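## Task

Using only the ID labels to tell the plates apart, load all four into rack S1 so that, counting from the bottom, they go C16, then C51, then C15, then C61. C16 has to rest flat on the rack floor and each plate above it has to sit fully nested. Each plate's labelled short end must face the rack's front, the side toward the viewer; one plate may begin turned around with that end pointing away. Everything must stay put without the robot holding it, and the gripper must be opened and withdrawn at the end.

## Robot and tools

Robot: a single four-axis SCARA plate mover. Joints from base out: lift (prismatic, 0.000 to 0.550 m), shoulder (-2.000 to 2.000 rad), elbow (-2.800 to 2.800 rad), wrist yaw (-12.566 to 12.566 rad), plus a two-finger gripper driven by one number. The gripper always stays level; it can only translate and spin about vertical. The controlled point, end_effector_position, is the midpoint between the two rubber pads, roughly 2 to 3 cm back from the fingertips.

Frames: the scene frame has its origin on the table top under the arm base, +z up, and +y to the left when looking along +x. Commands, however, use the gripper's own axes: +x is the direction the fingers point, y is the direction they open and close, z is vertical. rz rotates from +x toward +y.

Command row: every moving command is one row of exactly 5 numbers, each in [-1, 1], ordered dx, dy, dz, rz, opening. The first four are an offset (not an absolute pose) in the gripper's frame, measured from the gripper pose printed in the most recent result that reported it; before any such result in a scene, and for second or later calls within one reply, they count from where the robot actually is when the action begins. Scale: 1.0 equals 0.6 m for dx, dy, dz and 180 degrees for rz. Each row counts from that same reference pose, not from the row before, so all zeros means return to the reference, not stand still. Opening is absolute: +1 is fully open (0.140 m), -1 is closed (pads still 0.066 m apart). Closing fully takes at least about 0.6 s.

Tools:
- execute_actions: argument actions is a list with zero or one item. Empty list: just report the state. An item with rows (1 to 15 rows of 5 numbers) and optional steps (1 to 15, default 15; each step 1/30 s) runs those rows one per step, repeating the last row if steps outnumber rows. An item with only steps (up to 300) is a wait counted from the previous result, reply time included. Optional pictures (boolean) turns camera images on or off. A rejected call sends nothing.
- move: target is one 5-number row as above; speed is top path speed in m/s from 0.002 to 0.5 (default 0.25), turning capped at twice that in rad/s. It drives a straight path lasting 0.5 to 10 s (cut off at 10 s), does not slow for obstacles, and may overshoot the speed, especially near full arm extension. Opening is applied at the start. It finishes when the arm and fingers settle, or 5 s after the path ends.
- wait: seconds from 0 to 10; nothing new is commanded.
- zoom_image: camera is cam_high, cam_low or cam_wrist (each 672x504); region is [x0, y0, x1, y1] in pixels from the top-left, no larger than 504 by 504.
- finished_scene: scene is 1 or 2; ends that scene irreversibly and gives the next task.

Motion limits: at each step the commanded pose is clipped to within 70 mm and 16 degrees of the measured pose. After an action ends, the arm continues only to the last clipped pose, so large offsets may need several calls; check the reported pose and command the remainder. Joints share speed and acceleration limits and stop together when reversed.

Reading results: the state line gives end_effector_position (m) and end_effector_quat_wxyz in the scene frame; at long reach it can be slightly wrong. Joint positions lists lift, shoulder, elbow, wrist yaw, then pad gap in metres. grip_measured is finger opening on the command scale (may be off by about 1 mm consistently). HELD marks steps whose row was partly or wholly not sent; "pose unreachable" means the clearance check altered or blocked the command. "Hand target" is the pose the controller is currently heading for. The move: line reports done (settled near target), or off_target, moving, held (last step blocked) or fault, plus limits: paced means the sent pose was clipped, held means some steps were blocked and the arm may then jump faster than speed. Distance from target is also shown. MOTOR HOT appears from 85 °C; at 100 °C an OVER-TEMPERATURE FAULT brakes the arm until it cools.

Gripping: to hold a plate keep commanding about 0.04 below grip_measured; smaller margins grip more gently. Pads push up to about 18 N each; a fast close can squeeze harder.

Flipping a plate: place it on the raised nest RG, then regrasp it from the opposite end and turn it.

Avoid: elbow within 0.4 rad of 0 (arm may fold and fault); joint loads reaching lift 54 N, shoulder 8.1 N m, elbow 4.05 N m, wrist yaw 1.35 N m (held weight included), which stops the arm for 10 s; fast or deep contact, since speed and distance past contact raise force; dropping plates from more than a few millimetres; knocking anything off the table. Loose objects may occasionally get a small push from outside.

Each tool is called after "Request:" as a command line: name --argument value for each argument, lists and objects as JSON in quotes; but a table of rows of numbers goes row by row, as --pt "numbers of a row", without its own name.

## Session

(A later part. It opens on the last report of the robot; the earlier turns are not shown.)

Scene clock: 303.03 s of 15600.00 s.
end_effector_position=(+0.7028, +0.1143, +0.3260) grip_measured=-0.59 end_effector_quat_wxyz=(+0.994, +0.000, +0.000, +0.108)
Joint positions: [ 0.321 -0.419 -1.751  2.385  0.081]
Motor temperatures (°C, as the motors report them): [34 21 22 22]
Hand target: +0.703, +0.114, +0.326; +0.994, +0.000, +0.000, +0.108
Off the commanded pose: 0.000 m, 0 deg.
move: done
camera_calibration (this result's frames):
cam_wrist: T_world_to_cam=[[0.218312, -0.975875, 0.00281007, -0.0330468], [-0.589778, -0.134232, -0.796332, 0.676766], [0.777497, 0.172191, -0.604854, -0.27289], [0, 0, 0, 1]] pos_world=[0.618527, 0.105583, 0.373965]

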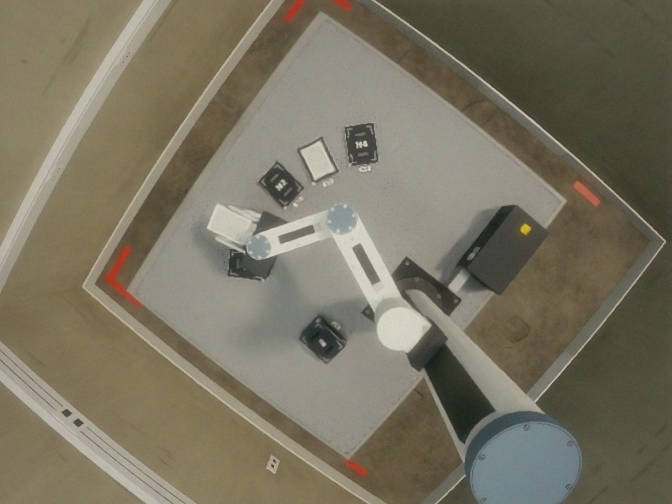

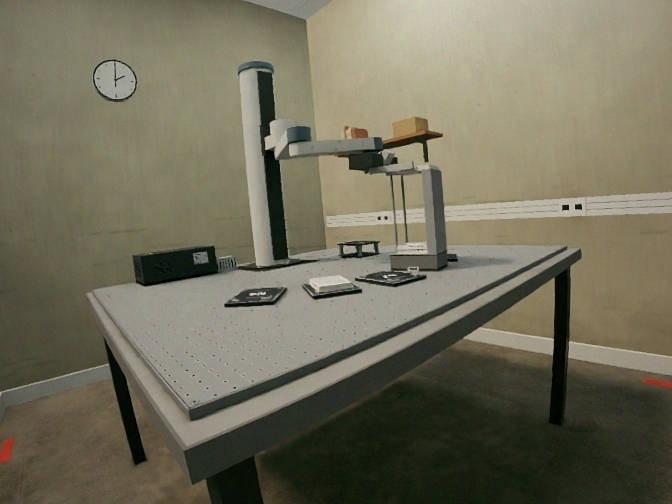

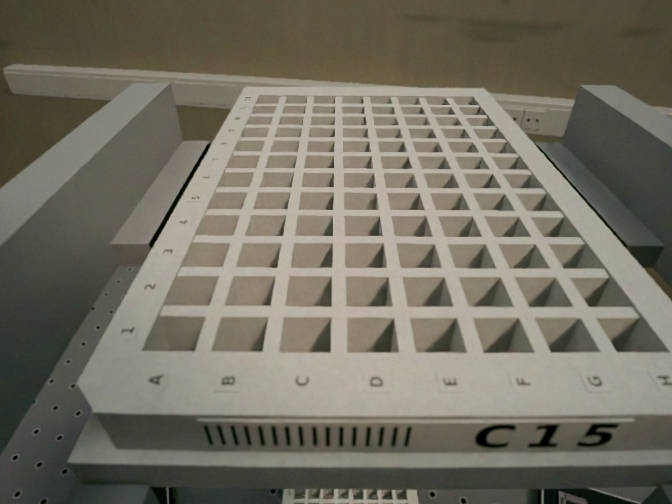

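Rest 0.1038.

Request:
move --target '[0,0,-0.3617,0,-0.63]'

Request:
move --target '[0,0,-0.0085,0,-0.63]' --speed 0.012

Request:
move --target '[0,0,0,0,0.2]'

Request:
move --target '[-0.25,0,0,0,0.2]'

Scene clock: 309.47 s of 15600.00 s.
end_effector_position=(+0.7028, +0.1143, +0.1089) grip_measured=-0.59 end_effector_quat_wxyz=(+0.994, +0.000, +0.000, +0.108)
Joint positions: [ 0.104 -0.419 -1.751  2.385  0.081]
Motor temperatures (°C, as the motors report them): [34 21 22 22]
Hand target: +0.703, +0.114, +0.109; +0.994, +0.000, +0.000, +0.108
Off the commanded pose: 0.000 m, 0 deg.
After step 90, 2.13 s passed at rest.
move: done
camera_calibration (this result's frames):
cam_wrist: T_world_to_cam=[[0.218403, -0.975855, 0.00281007, -0.0324757], [-0.589765, -0.134287, -0.796332, 0.503898], [0.777481, 0.172264, -0.604854, -0.404168], [0, 0, 0, 1]] pos_world=[0.618507, 0.105599, 0.156898]

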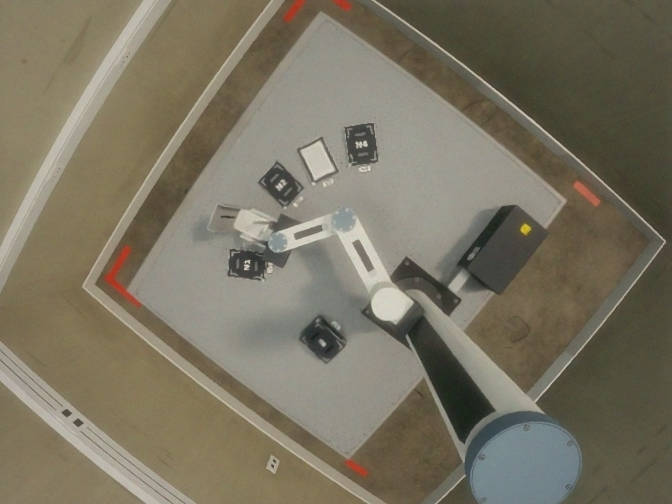

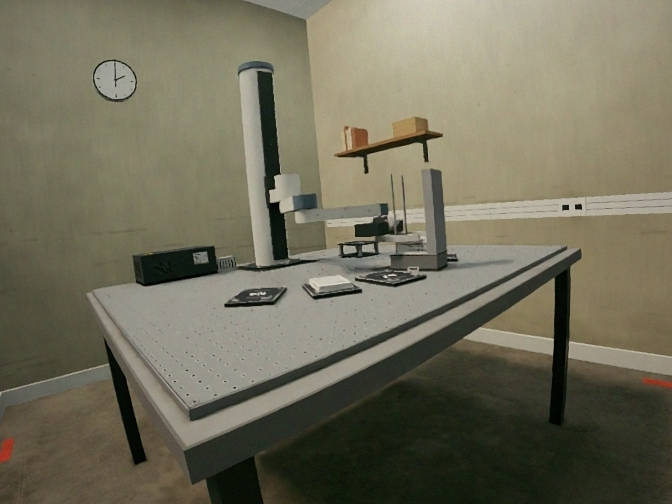

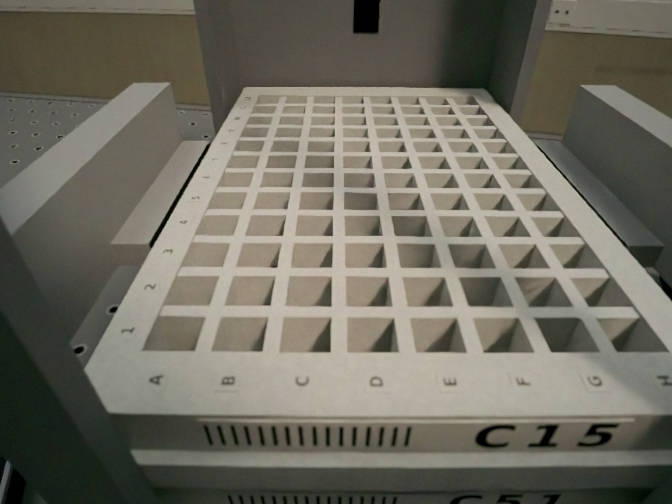

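Scene clock: 310.17 s of 15600.00 s.
end_effector_position=(+0.7028, +0.1143, +0.1038) grip_measured=-0.59 end_effector_quat_wxyz=(+0.994, +0.000, +0.000, +0.108)
Joint positions: [ 0.099 -0.419 -1.751  2.385  0.081]
Motor temperatures (°C, as the motors report them): [34 21 22 22]
Hand target: +0.703, +0.114, +0.104; +0.994, +0.000, +0.000, +0.108
Off the commanded pose: 0.000 m, 0 deg.
move: done
camera_calibration (this result's frames):
cam_wrist: T_world_to_cam=[[0.218404, -0.975854, 0.00281007, -0.0324615], [-0.589765, -0.134287, -0.796332, 0.499813], [0.777481, 0.172264, -0.604854, -0.407271], [0, 0, 0, 1]] pos_world=[0.618507, 0.105599, 0.151769]

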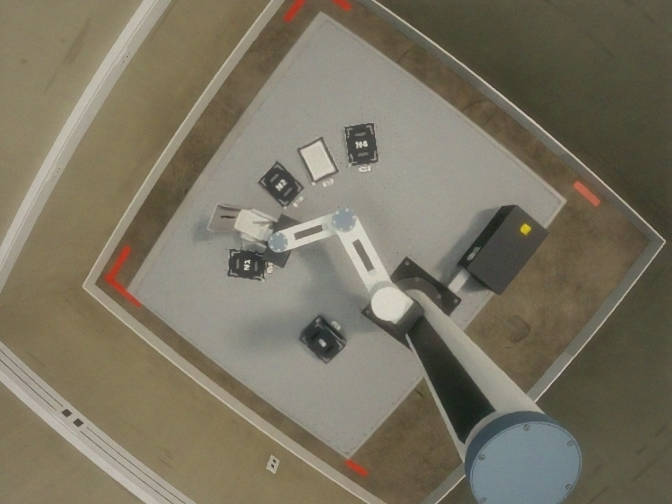

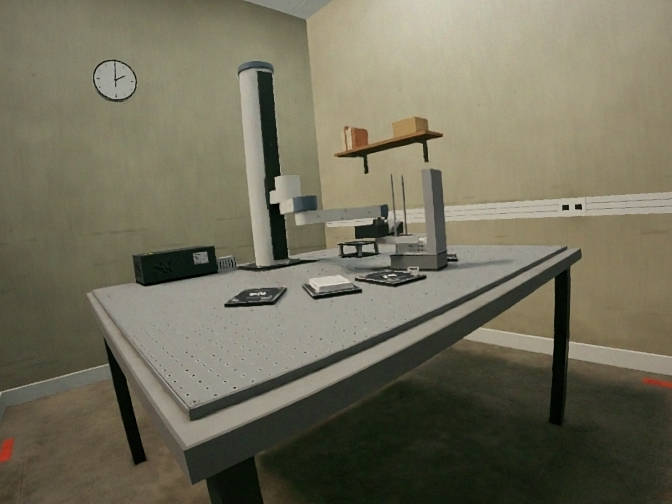

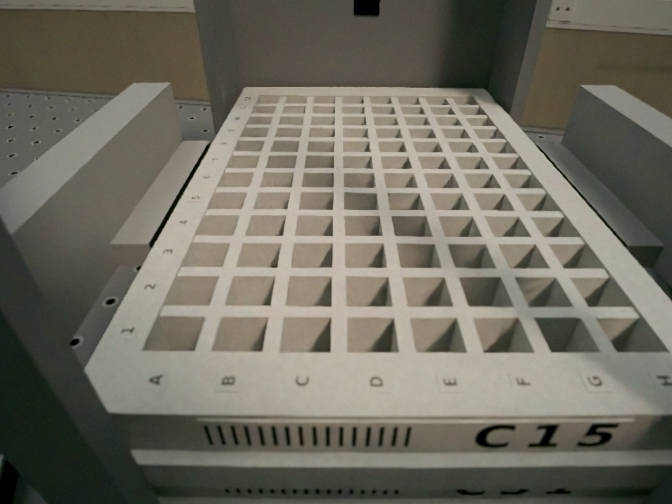

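Scene clock: 310.67 s of 15600.00 s.
end_effector_position=(+0.7028, +0.1143, +0.1038) grip_measured=+0.20 end_effector_quat_wxyz=(+0.994, +0.000, +0.000, +0.108)
Joint positions: [ 0.099 -0.419 -1.751  2.385  0.11 ]
Motor temperatures (°C, as the motors report them): [34 21 22 22]
Hand target: +0.703, +0.114, +0.104; +0.994, +0.000, +0.000, +0.108
Off the commanded pose: 0.000 m, 0 deg.
move: done
camera_calibration (this result's frames):
cam_wrist: T_world_to_cam=[[0.218404, -0.975854, 0.00281007, -0.0324615], [-0.589765, -0.134287, -0.796332, 0.499813], [0.777481, 0.172265, -0.604854, -0.407271], [0, 0, 0, 1]] pos_world=[0.618507, 0.105599, 0.151769]

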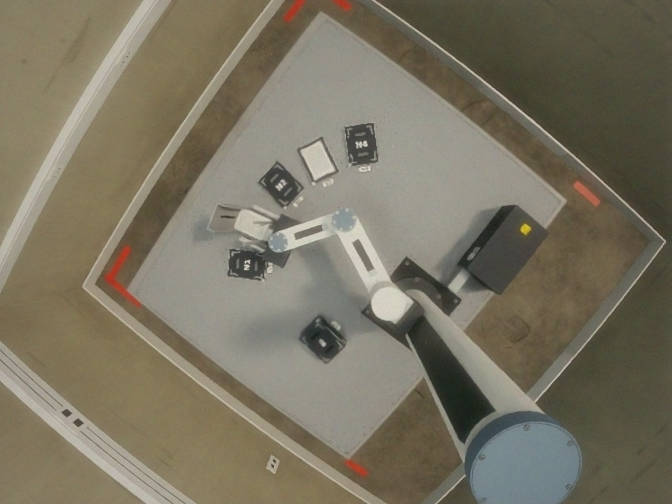

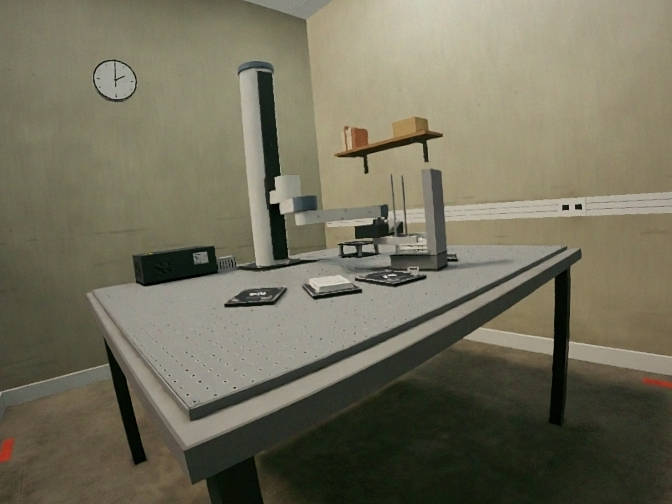

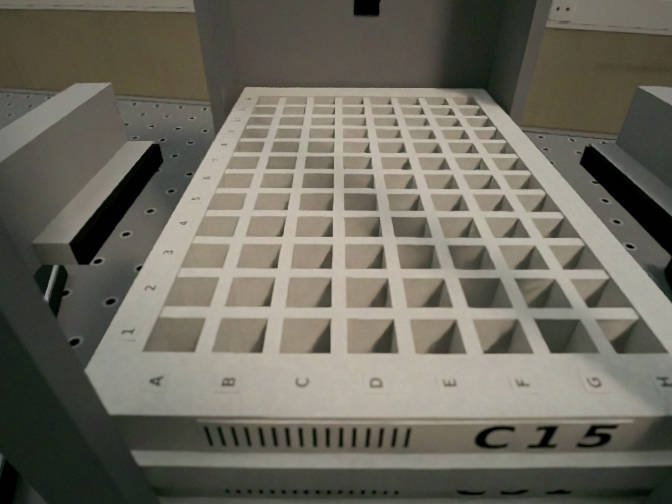

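Scene clock: 311.67 s of 15600.00 s.
end_effector_position=(+0.5562, +0.0823, +0.1038) grip_measured=+0.20 end_effector_quat_wxyz=(+0.994, +0.000, +0.000, +0.108)
Joint positions: [ 0.099 -0.723 -0.992  1.931  0.11 ]
Motor temperatures (°C, as the motors report them): [34 21 22 22]
Hand target: +0.556, +0.082, +0.104; +0.994, +0.000, +0.000, +0.108
Off the commanded pose: 0.000 m, 0 deg.
move: done
camera_calibration (this result's frames):
cam_wrist: T_world_to_cam=[[0.218945, -0.975733, 0.00281007, -0.0319215], [-0.589691, -0.134614, -0.796332, 0.408999], [0.777385, 0.172696, -0.604854, -0.287725], [0, 0, 0, 1]] pos_world=[0.471845, 0.0735993, 0.151757]

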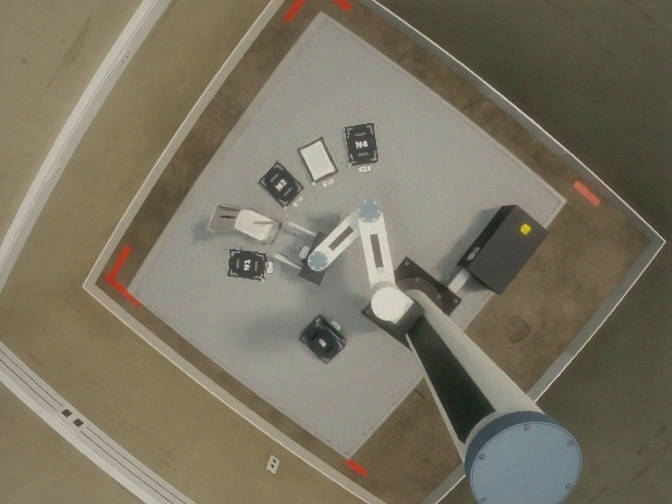

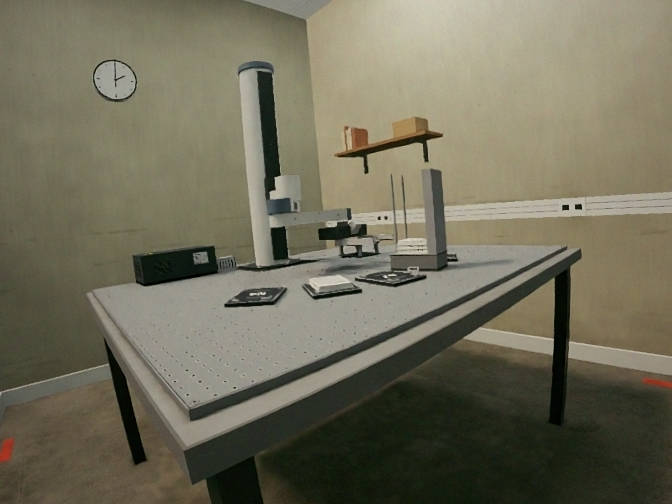

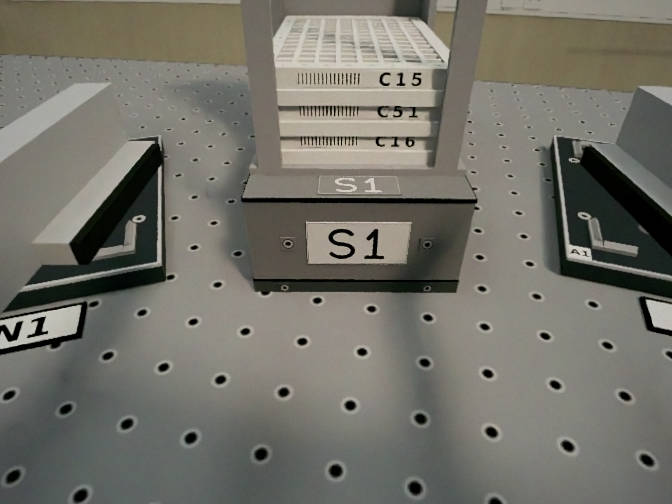

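Request:
move --target '[0.0603,-0.553,-0.0863,-0.2162,0.1]' --speed 0.2

Request:
move --target '[0,0,-0.0272,0,0.1]' --speed 0.06

Scene clock: 318.00 s of 15600.00 s.
end_effector_position=(+0.6625, -0.2342, +0.0520) grip_measured=+0.10 end_effector_quat_wxyz=(+0.973, +0.000, +0.000, -0.230)
Joint positions: [ 0.047 -1.072 -1.755  2.363  0.107]
Motor temperatures (°C, as the motors report them): [34 21 22 22]
Hand target: +0.663, -0.234, +0.052; +0.973, +0.000, +0.000, -0.229
Off the commanded pose: 0.000 m, 0 deg.
After step 90, 1.27 s passed at rest.
move: done
camera_calibration (this result's frames):
cam_wrist: T_world_to_cam=[[-0.443328, -0.896355, 0.00281007, 0.0934495], [-0.54316, 0.266145, -0.796332, 0.450848], [0.713048, -0.354563, -0.604854, -0.427903], [0, 0, 0, 1]] pos_world=[0.591427, -0.187945, 0.0999427]

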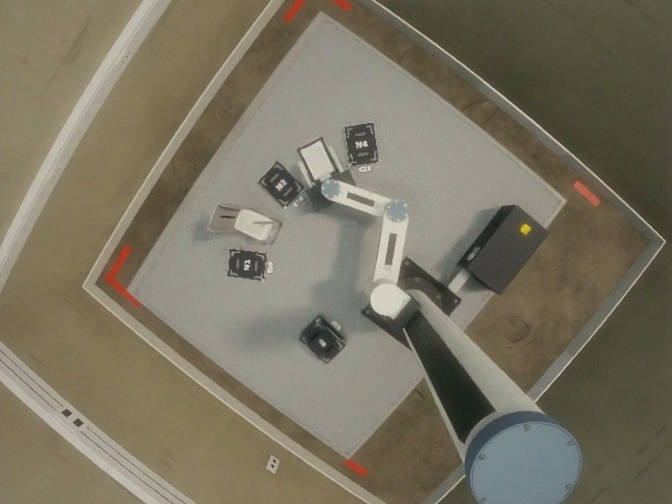

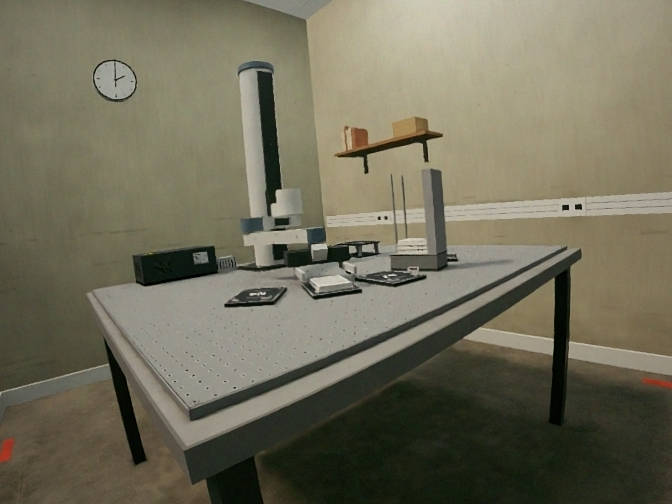

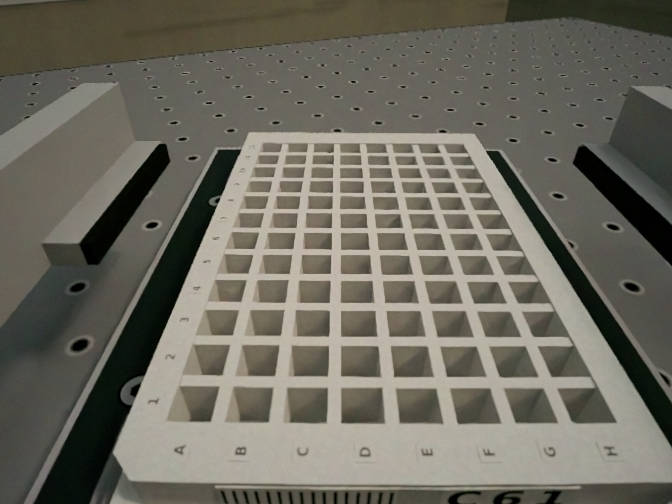

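Scene clock: 318.70 s of 15600.00 s.
end_effector_position=(+0.6625, -0.2342, +0.0356) grip_measured=+0.10 end_effector_quat_wxyz=(+0.973, +0.000, +0.000, -0.230)
Joint positions: [ 0.031 -1.072 -1.755  2.363  0.107]
Motor temperatures (°C, as the motors report them): [34 21 22 22]
Hand target: +0.662, -0.234, +0.036; +0.973, +0.000, +0.000, -0.230
Off the commanded pose: 0.000 m, 0 deg.
move: done
camera_calibration (this result's frames):
cam_wrist: T_world_to_cam=[[-0.443335, -0.896352, 0.00281007, 0.093496], [-0.543158, 0.266149, -0.796332, 0.437824], [0.713045, -0.354568, -0.604854, -0.437794], [0, 0, 0, 1]] pos_world=[0.591425, -0.187949, 0.0835883]

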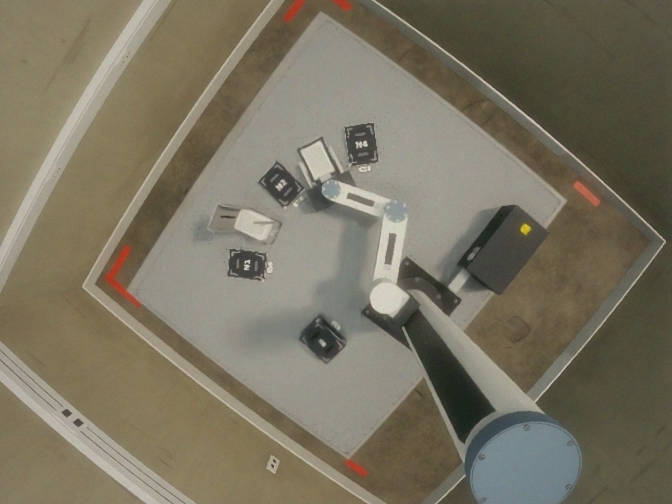

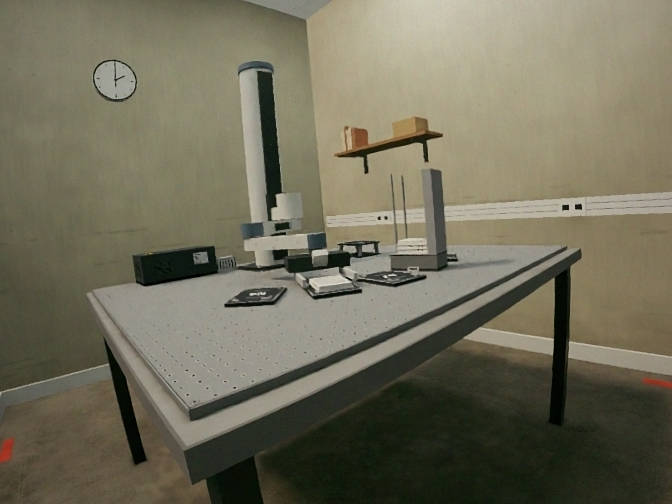

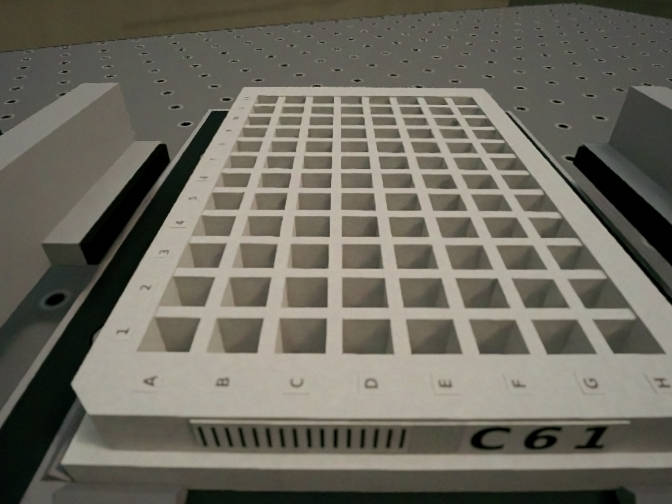

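Request:
move --target '[-0.0005,0.001,0,-0.0004,-0.52]' --speed 0.05

Request:
execute_actions --actions '[{"rows":[[0,0,0,0,-0.55],[0,0,0,0,-0.57],[0,0,0,0,-0.59],[0,0,0,0,-0.61],[0,0,0,0,-0.63]],"steps":9}]' --pictures false

Request:
move --target '[0,0,0.5074,0,-0.63]' --speed 0.3

Request:
zoom_image --camera "cam_wrist" --region '[40,400,300,504]'

Scene clock: 324.13 s of 15600.00 s.
end_effector_position=(+0.6625, -0.2336, +0.0356) grip_measured=-0.52 end_effector_quat_wxyz=(+0.973, +0.000, +0.000, -0.230)
Joint positions: [ 0.031 -1.07  -1.754  2.359  0.084]
Motor temperatures (°C, as the motors report them): [34 21 22 22]
Hand target: +0.662, -0.233, +0.036; +0.973, +0.000, +0.000, -0.230
Off the commanded pose: 0.000 m, 0 deg.
After step 90, 1.73 s passed at rest.
move: done
camera_calibration (this result's frames):
cam_wrist: T_world_to_cam=[[-0.444383, -0.895832, 0.00281007, 0.0948313], [-0.542846, 0.266784, -0.796332, 0.437615], [0.71263, -0.355402, -0.604854, -0.437508], [0, 0, 0, 1]] pos_world=[0.591481, -0.187287, 0.0835916]

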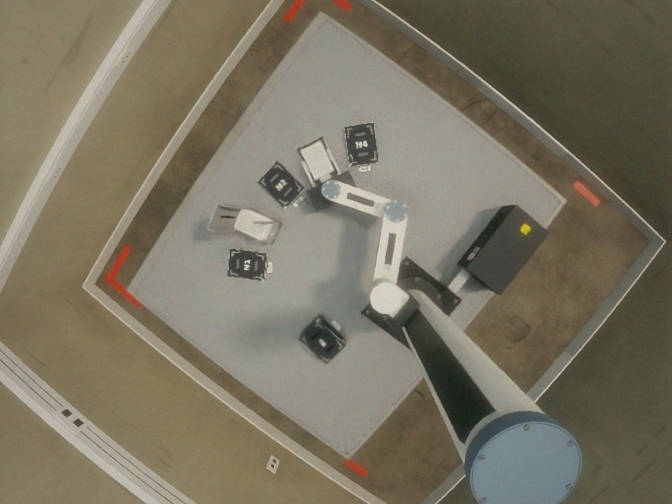

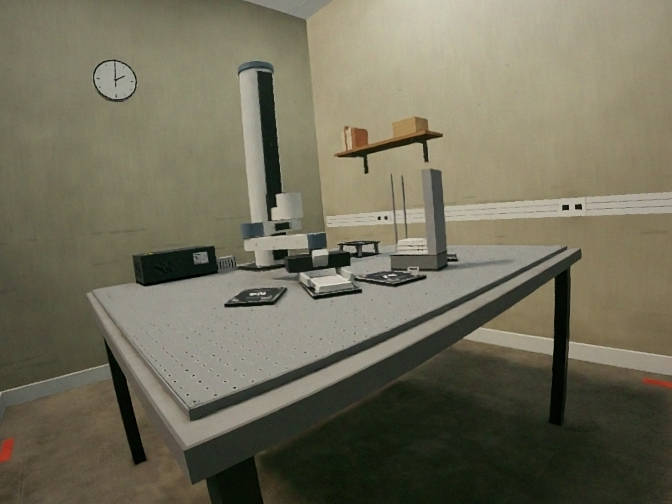

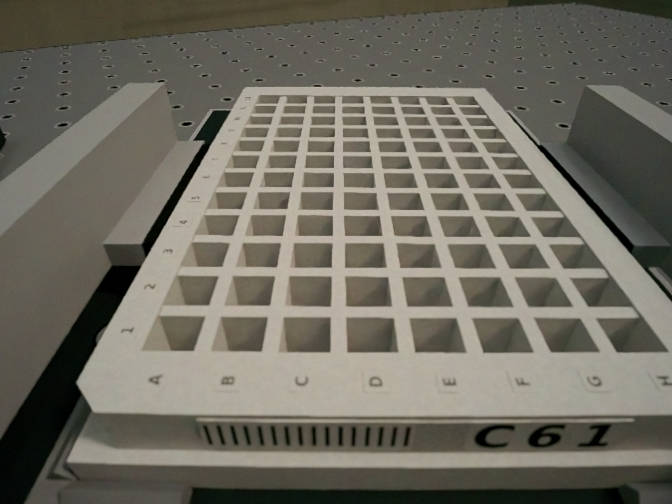

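Scene clock: 324.43 s of 15600.00 s.
end_effector_position=(+0.6625, -0.2336, +0.0356) grip_measured=-0.59 end_effector_quat_wxyz=(+0.973, +0.000, +0.000, -0.230)
Joint positions: [ 0.031 -1.07  -1.754  2.359  0.081]
Motor temperatures (°C, as the motors report them): [34 21 22 22]
Hand target: +0.662, -0.234, +0.036; +0.973, +0.000, +0.000, -0.230
Off the commanded pose: 0.000 m, 0 deg.
Steps of this call (steps 1 to 9: all 9 steps of this action). Readings (end_effector_position):
1: (+0.6625, -0.2336, +0.0356)
2: (+0.6625, -0.2336, +0.0356)
4: (+0.6625, -0.2336, +0.0356)
8: (+0.6625, -0.2336, +0.0356)
9: the state above

Scene clock: 326.17 s of 15600.00 s.
end_effector_position=(+0.6625, -0.2336, +0.3401) grip_measured=-0.59 end_effector_quat_wxyz=(+0.973, +0.000, +0.000, -0.230)
Joint positions: [ 0.335 -1.07  -1.754  2.359  0.081]
Motor temperatures (°C, as the motors report them): [34 21 22 22]
Hand target: +0.662, -0.234, +0.340; +0.973, +0.000, +0.000, -0.230
Off the commanded pose: 0.000 m, 0 deg.
move: done
camera_calibration (this result's frames):
cam_wrist: T_world_to_cam=[[-0.44448, -0.895784, 0.00281007, 0.0940126], [-0.542818, 0.266843, -0.796332, 0.680071], [0.712592, -0.355479, -0.604854, -0.253355], [0, 0, 0, 1]] pos_world=[0.59148, -0.187319, 0.388055]

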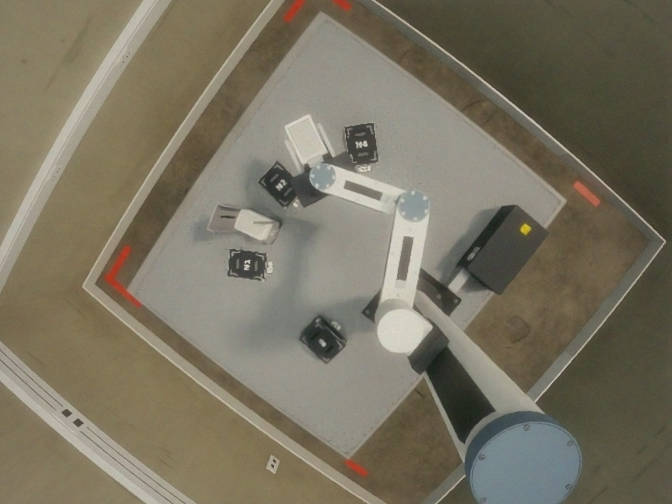

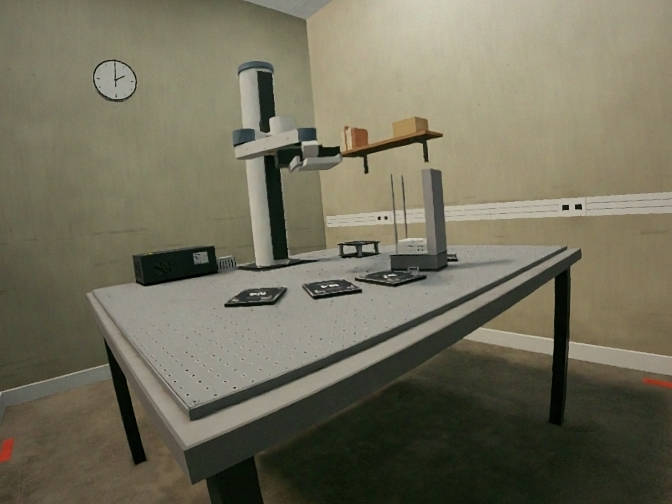

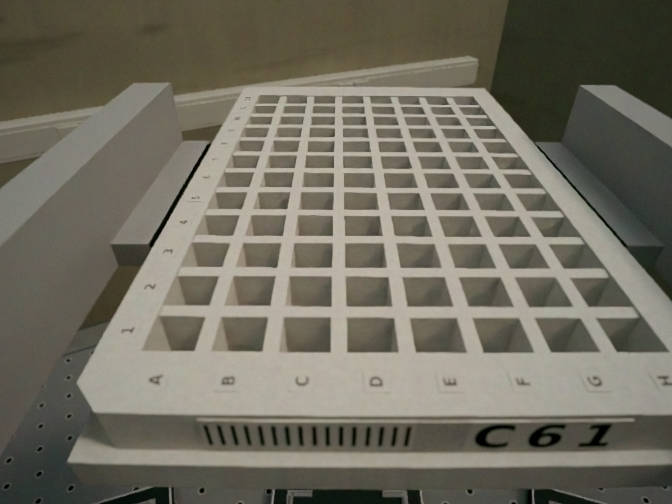

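Region (40, 400, 300, 504) of cam_wrist's 672x504 image, scaled by 1.938, with more detail than that image has; it fills the top 202 rows of this view, and the rest is white.

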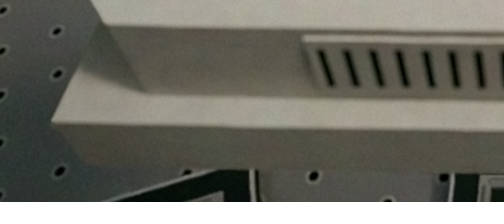

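Request:
move --target '[-0.2004,0.5484,-0.0085,0.2168,-0.63]' --speed 0.3

Scene clock: 333.77 s of 15600.00 s.
end_effector_position=(+0.7027, +0.1144, +0.3350) grip_measured=-0.59 end_effector_quat_wxyz=(+0.994, +0.000, +0.000, +0.108)
Joint positions: [ 0.33  -0.419 -1.75   2.385  0.081]
Motor temperatures (°C, as the motors report them): [34 21 22 22]
Hand target: +0.703, +0.114, +0.335; +0.994, +0.000, +0.000, +0.108
Off the commanded pose: 0.000 m, 0 deg.
After step 90, 3.00 s passed at rest.
move: done
camera_calibration (this result's frames):
cam_wrist: T_world_to_cam=[[0.218802, -0.975765, 0.00281007, -0.0332913], [-0.58971, -0.134528, -0.796332, 0.683877], [0.777411, 0.172582, -0.604854, -0.267362], [0, 0, 0, 1]] pos_world=[0.618424, 0.105658, 0.382971]

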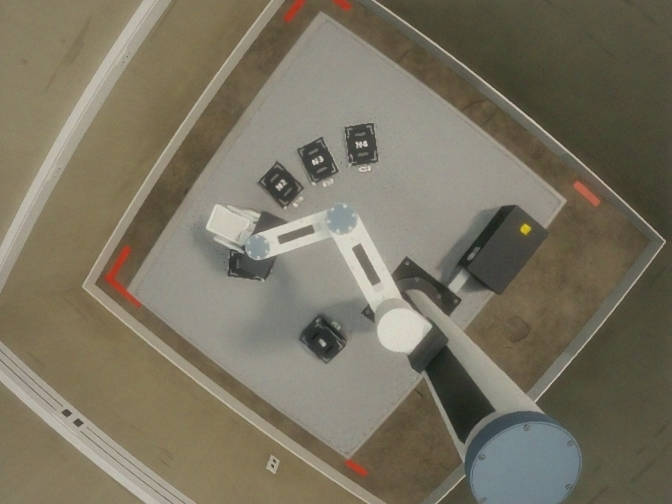

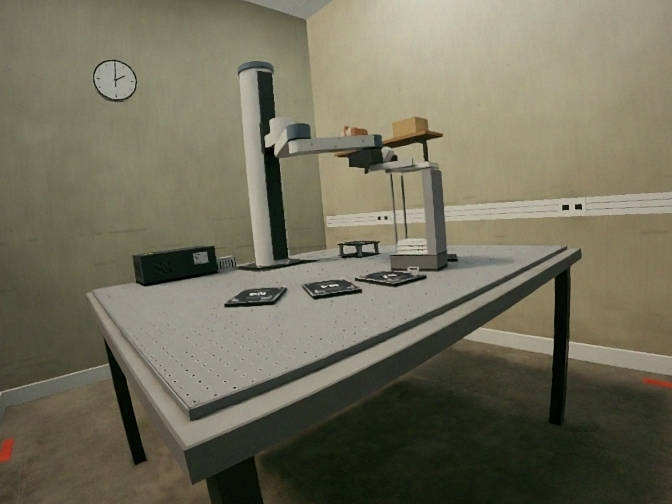

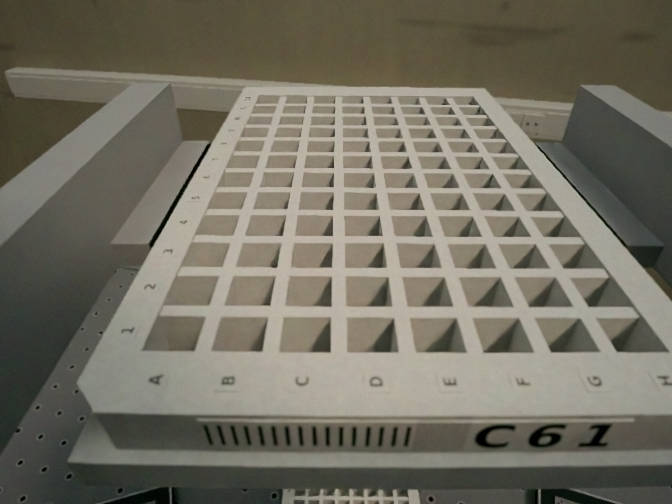

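Request:
move --target '[0.0001,-0.0002,-0.015,0,-0.63]' --speed 0.012

Request:
zoom_image --camera "cam_wrist" --region '[40,400,300,504]'

Scene clock: 337.67 s of 15600.00 s.
end_effector_position=(+0.7028, +0.1143, +0.3260) grip_measured=-0.59 end_effector_quat_wxyz=(+0.994, +0.000, +0.000, +0.108)
Joint positions: [ 0.321 -0.419 -1.75   2.386  0.081]
Motor temperatures (°C, as the motors report them): [34 21 22 22]
Hand target: +0.703, +0.114, +0.326; +0.994, +0.000, +0.000, +0.108
Off the commanded pose: 0.000 m, 0 deg.
move: done
camera_calibration (this result's frames):
cam_wrist: T_world_to_cam=[[0.218694, -0.975789, 0.00281007, -0.03324], [-0.589725, -0.134463, -0.796332, 0.676694], [0.77743, 0.172496, -0.604854, -0.272847], [0, 0, 0, 1]] pos_world=[0.618453, 0.10562, 0.373934]

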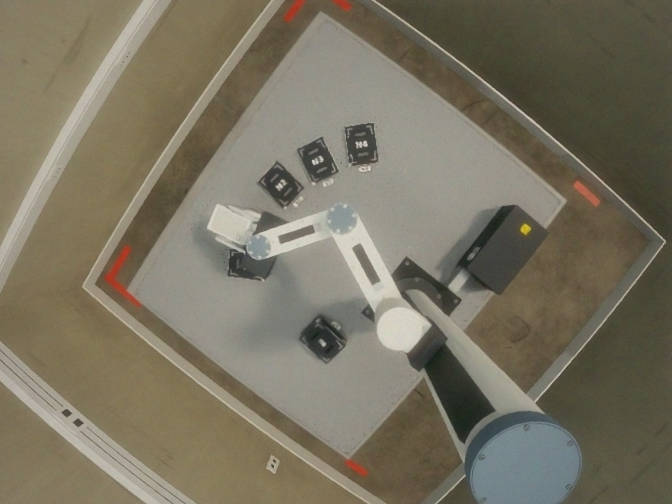

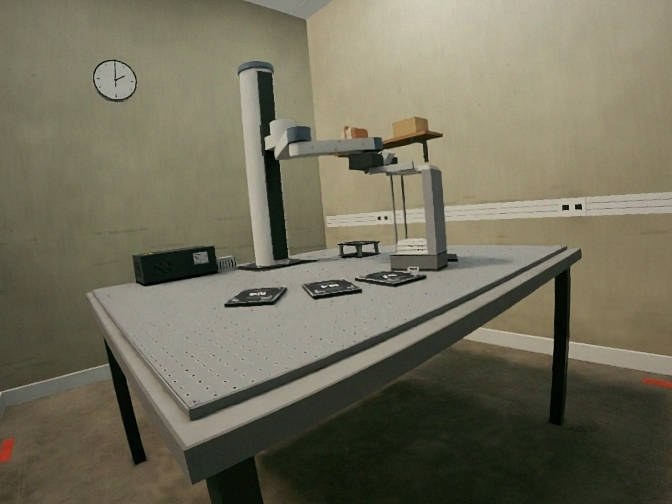

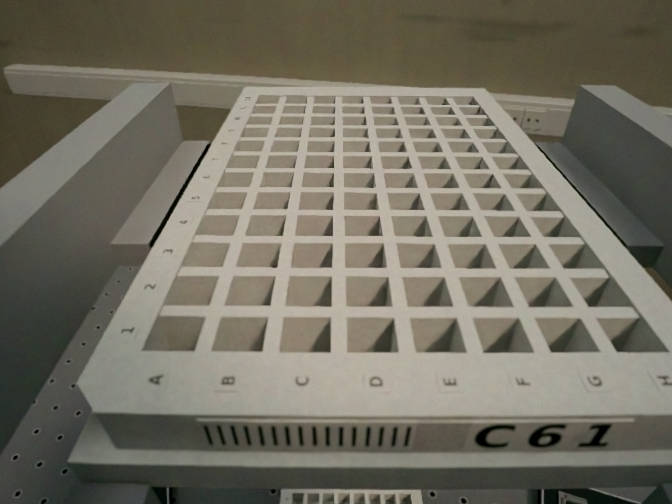

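Region (40, 400, 300, 504) of cam_wrist's 672x504 image, scaled by 1.938, with more detail than that image has; it fills the top 202 rows of this view, and the rest is white.

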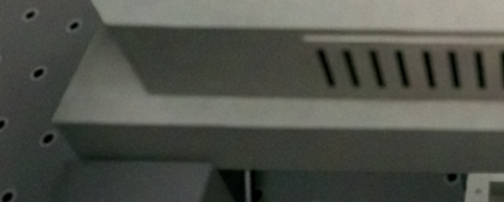

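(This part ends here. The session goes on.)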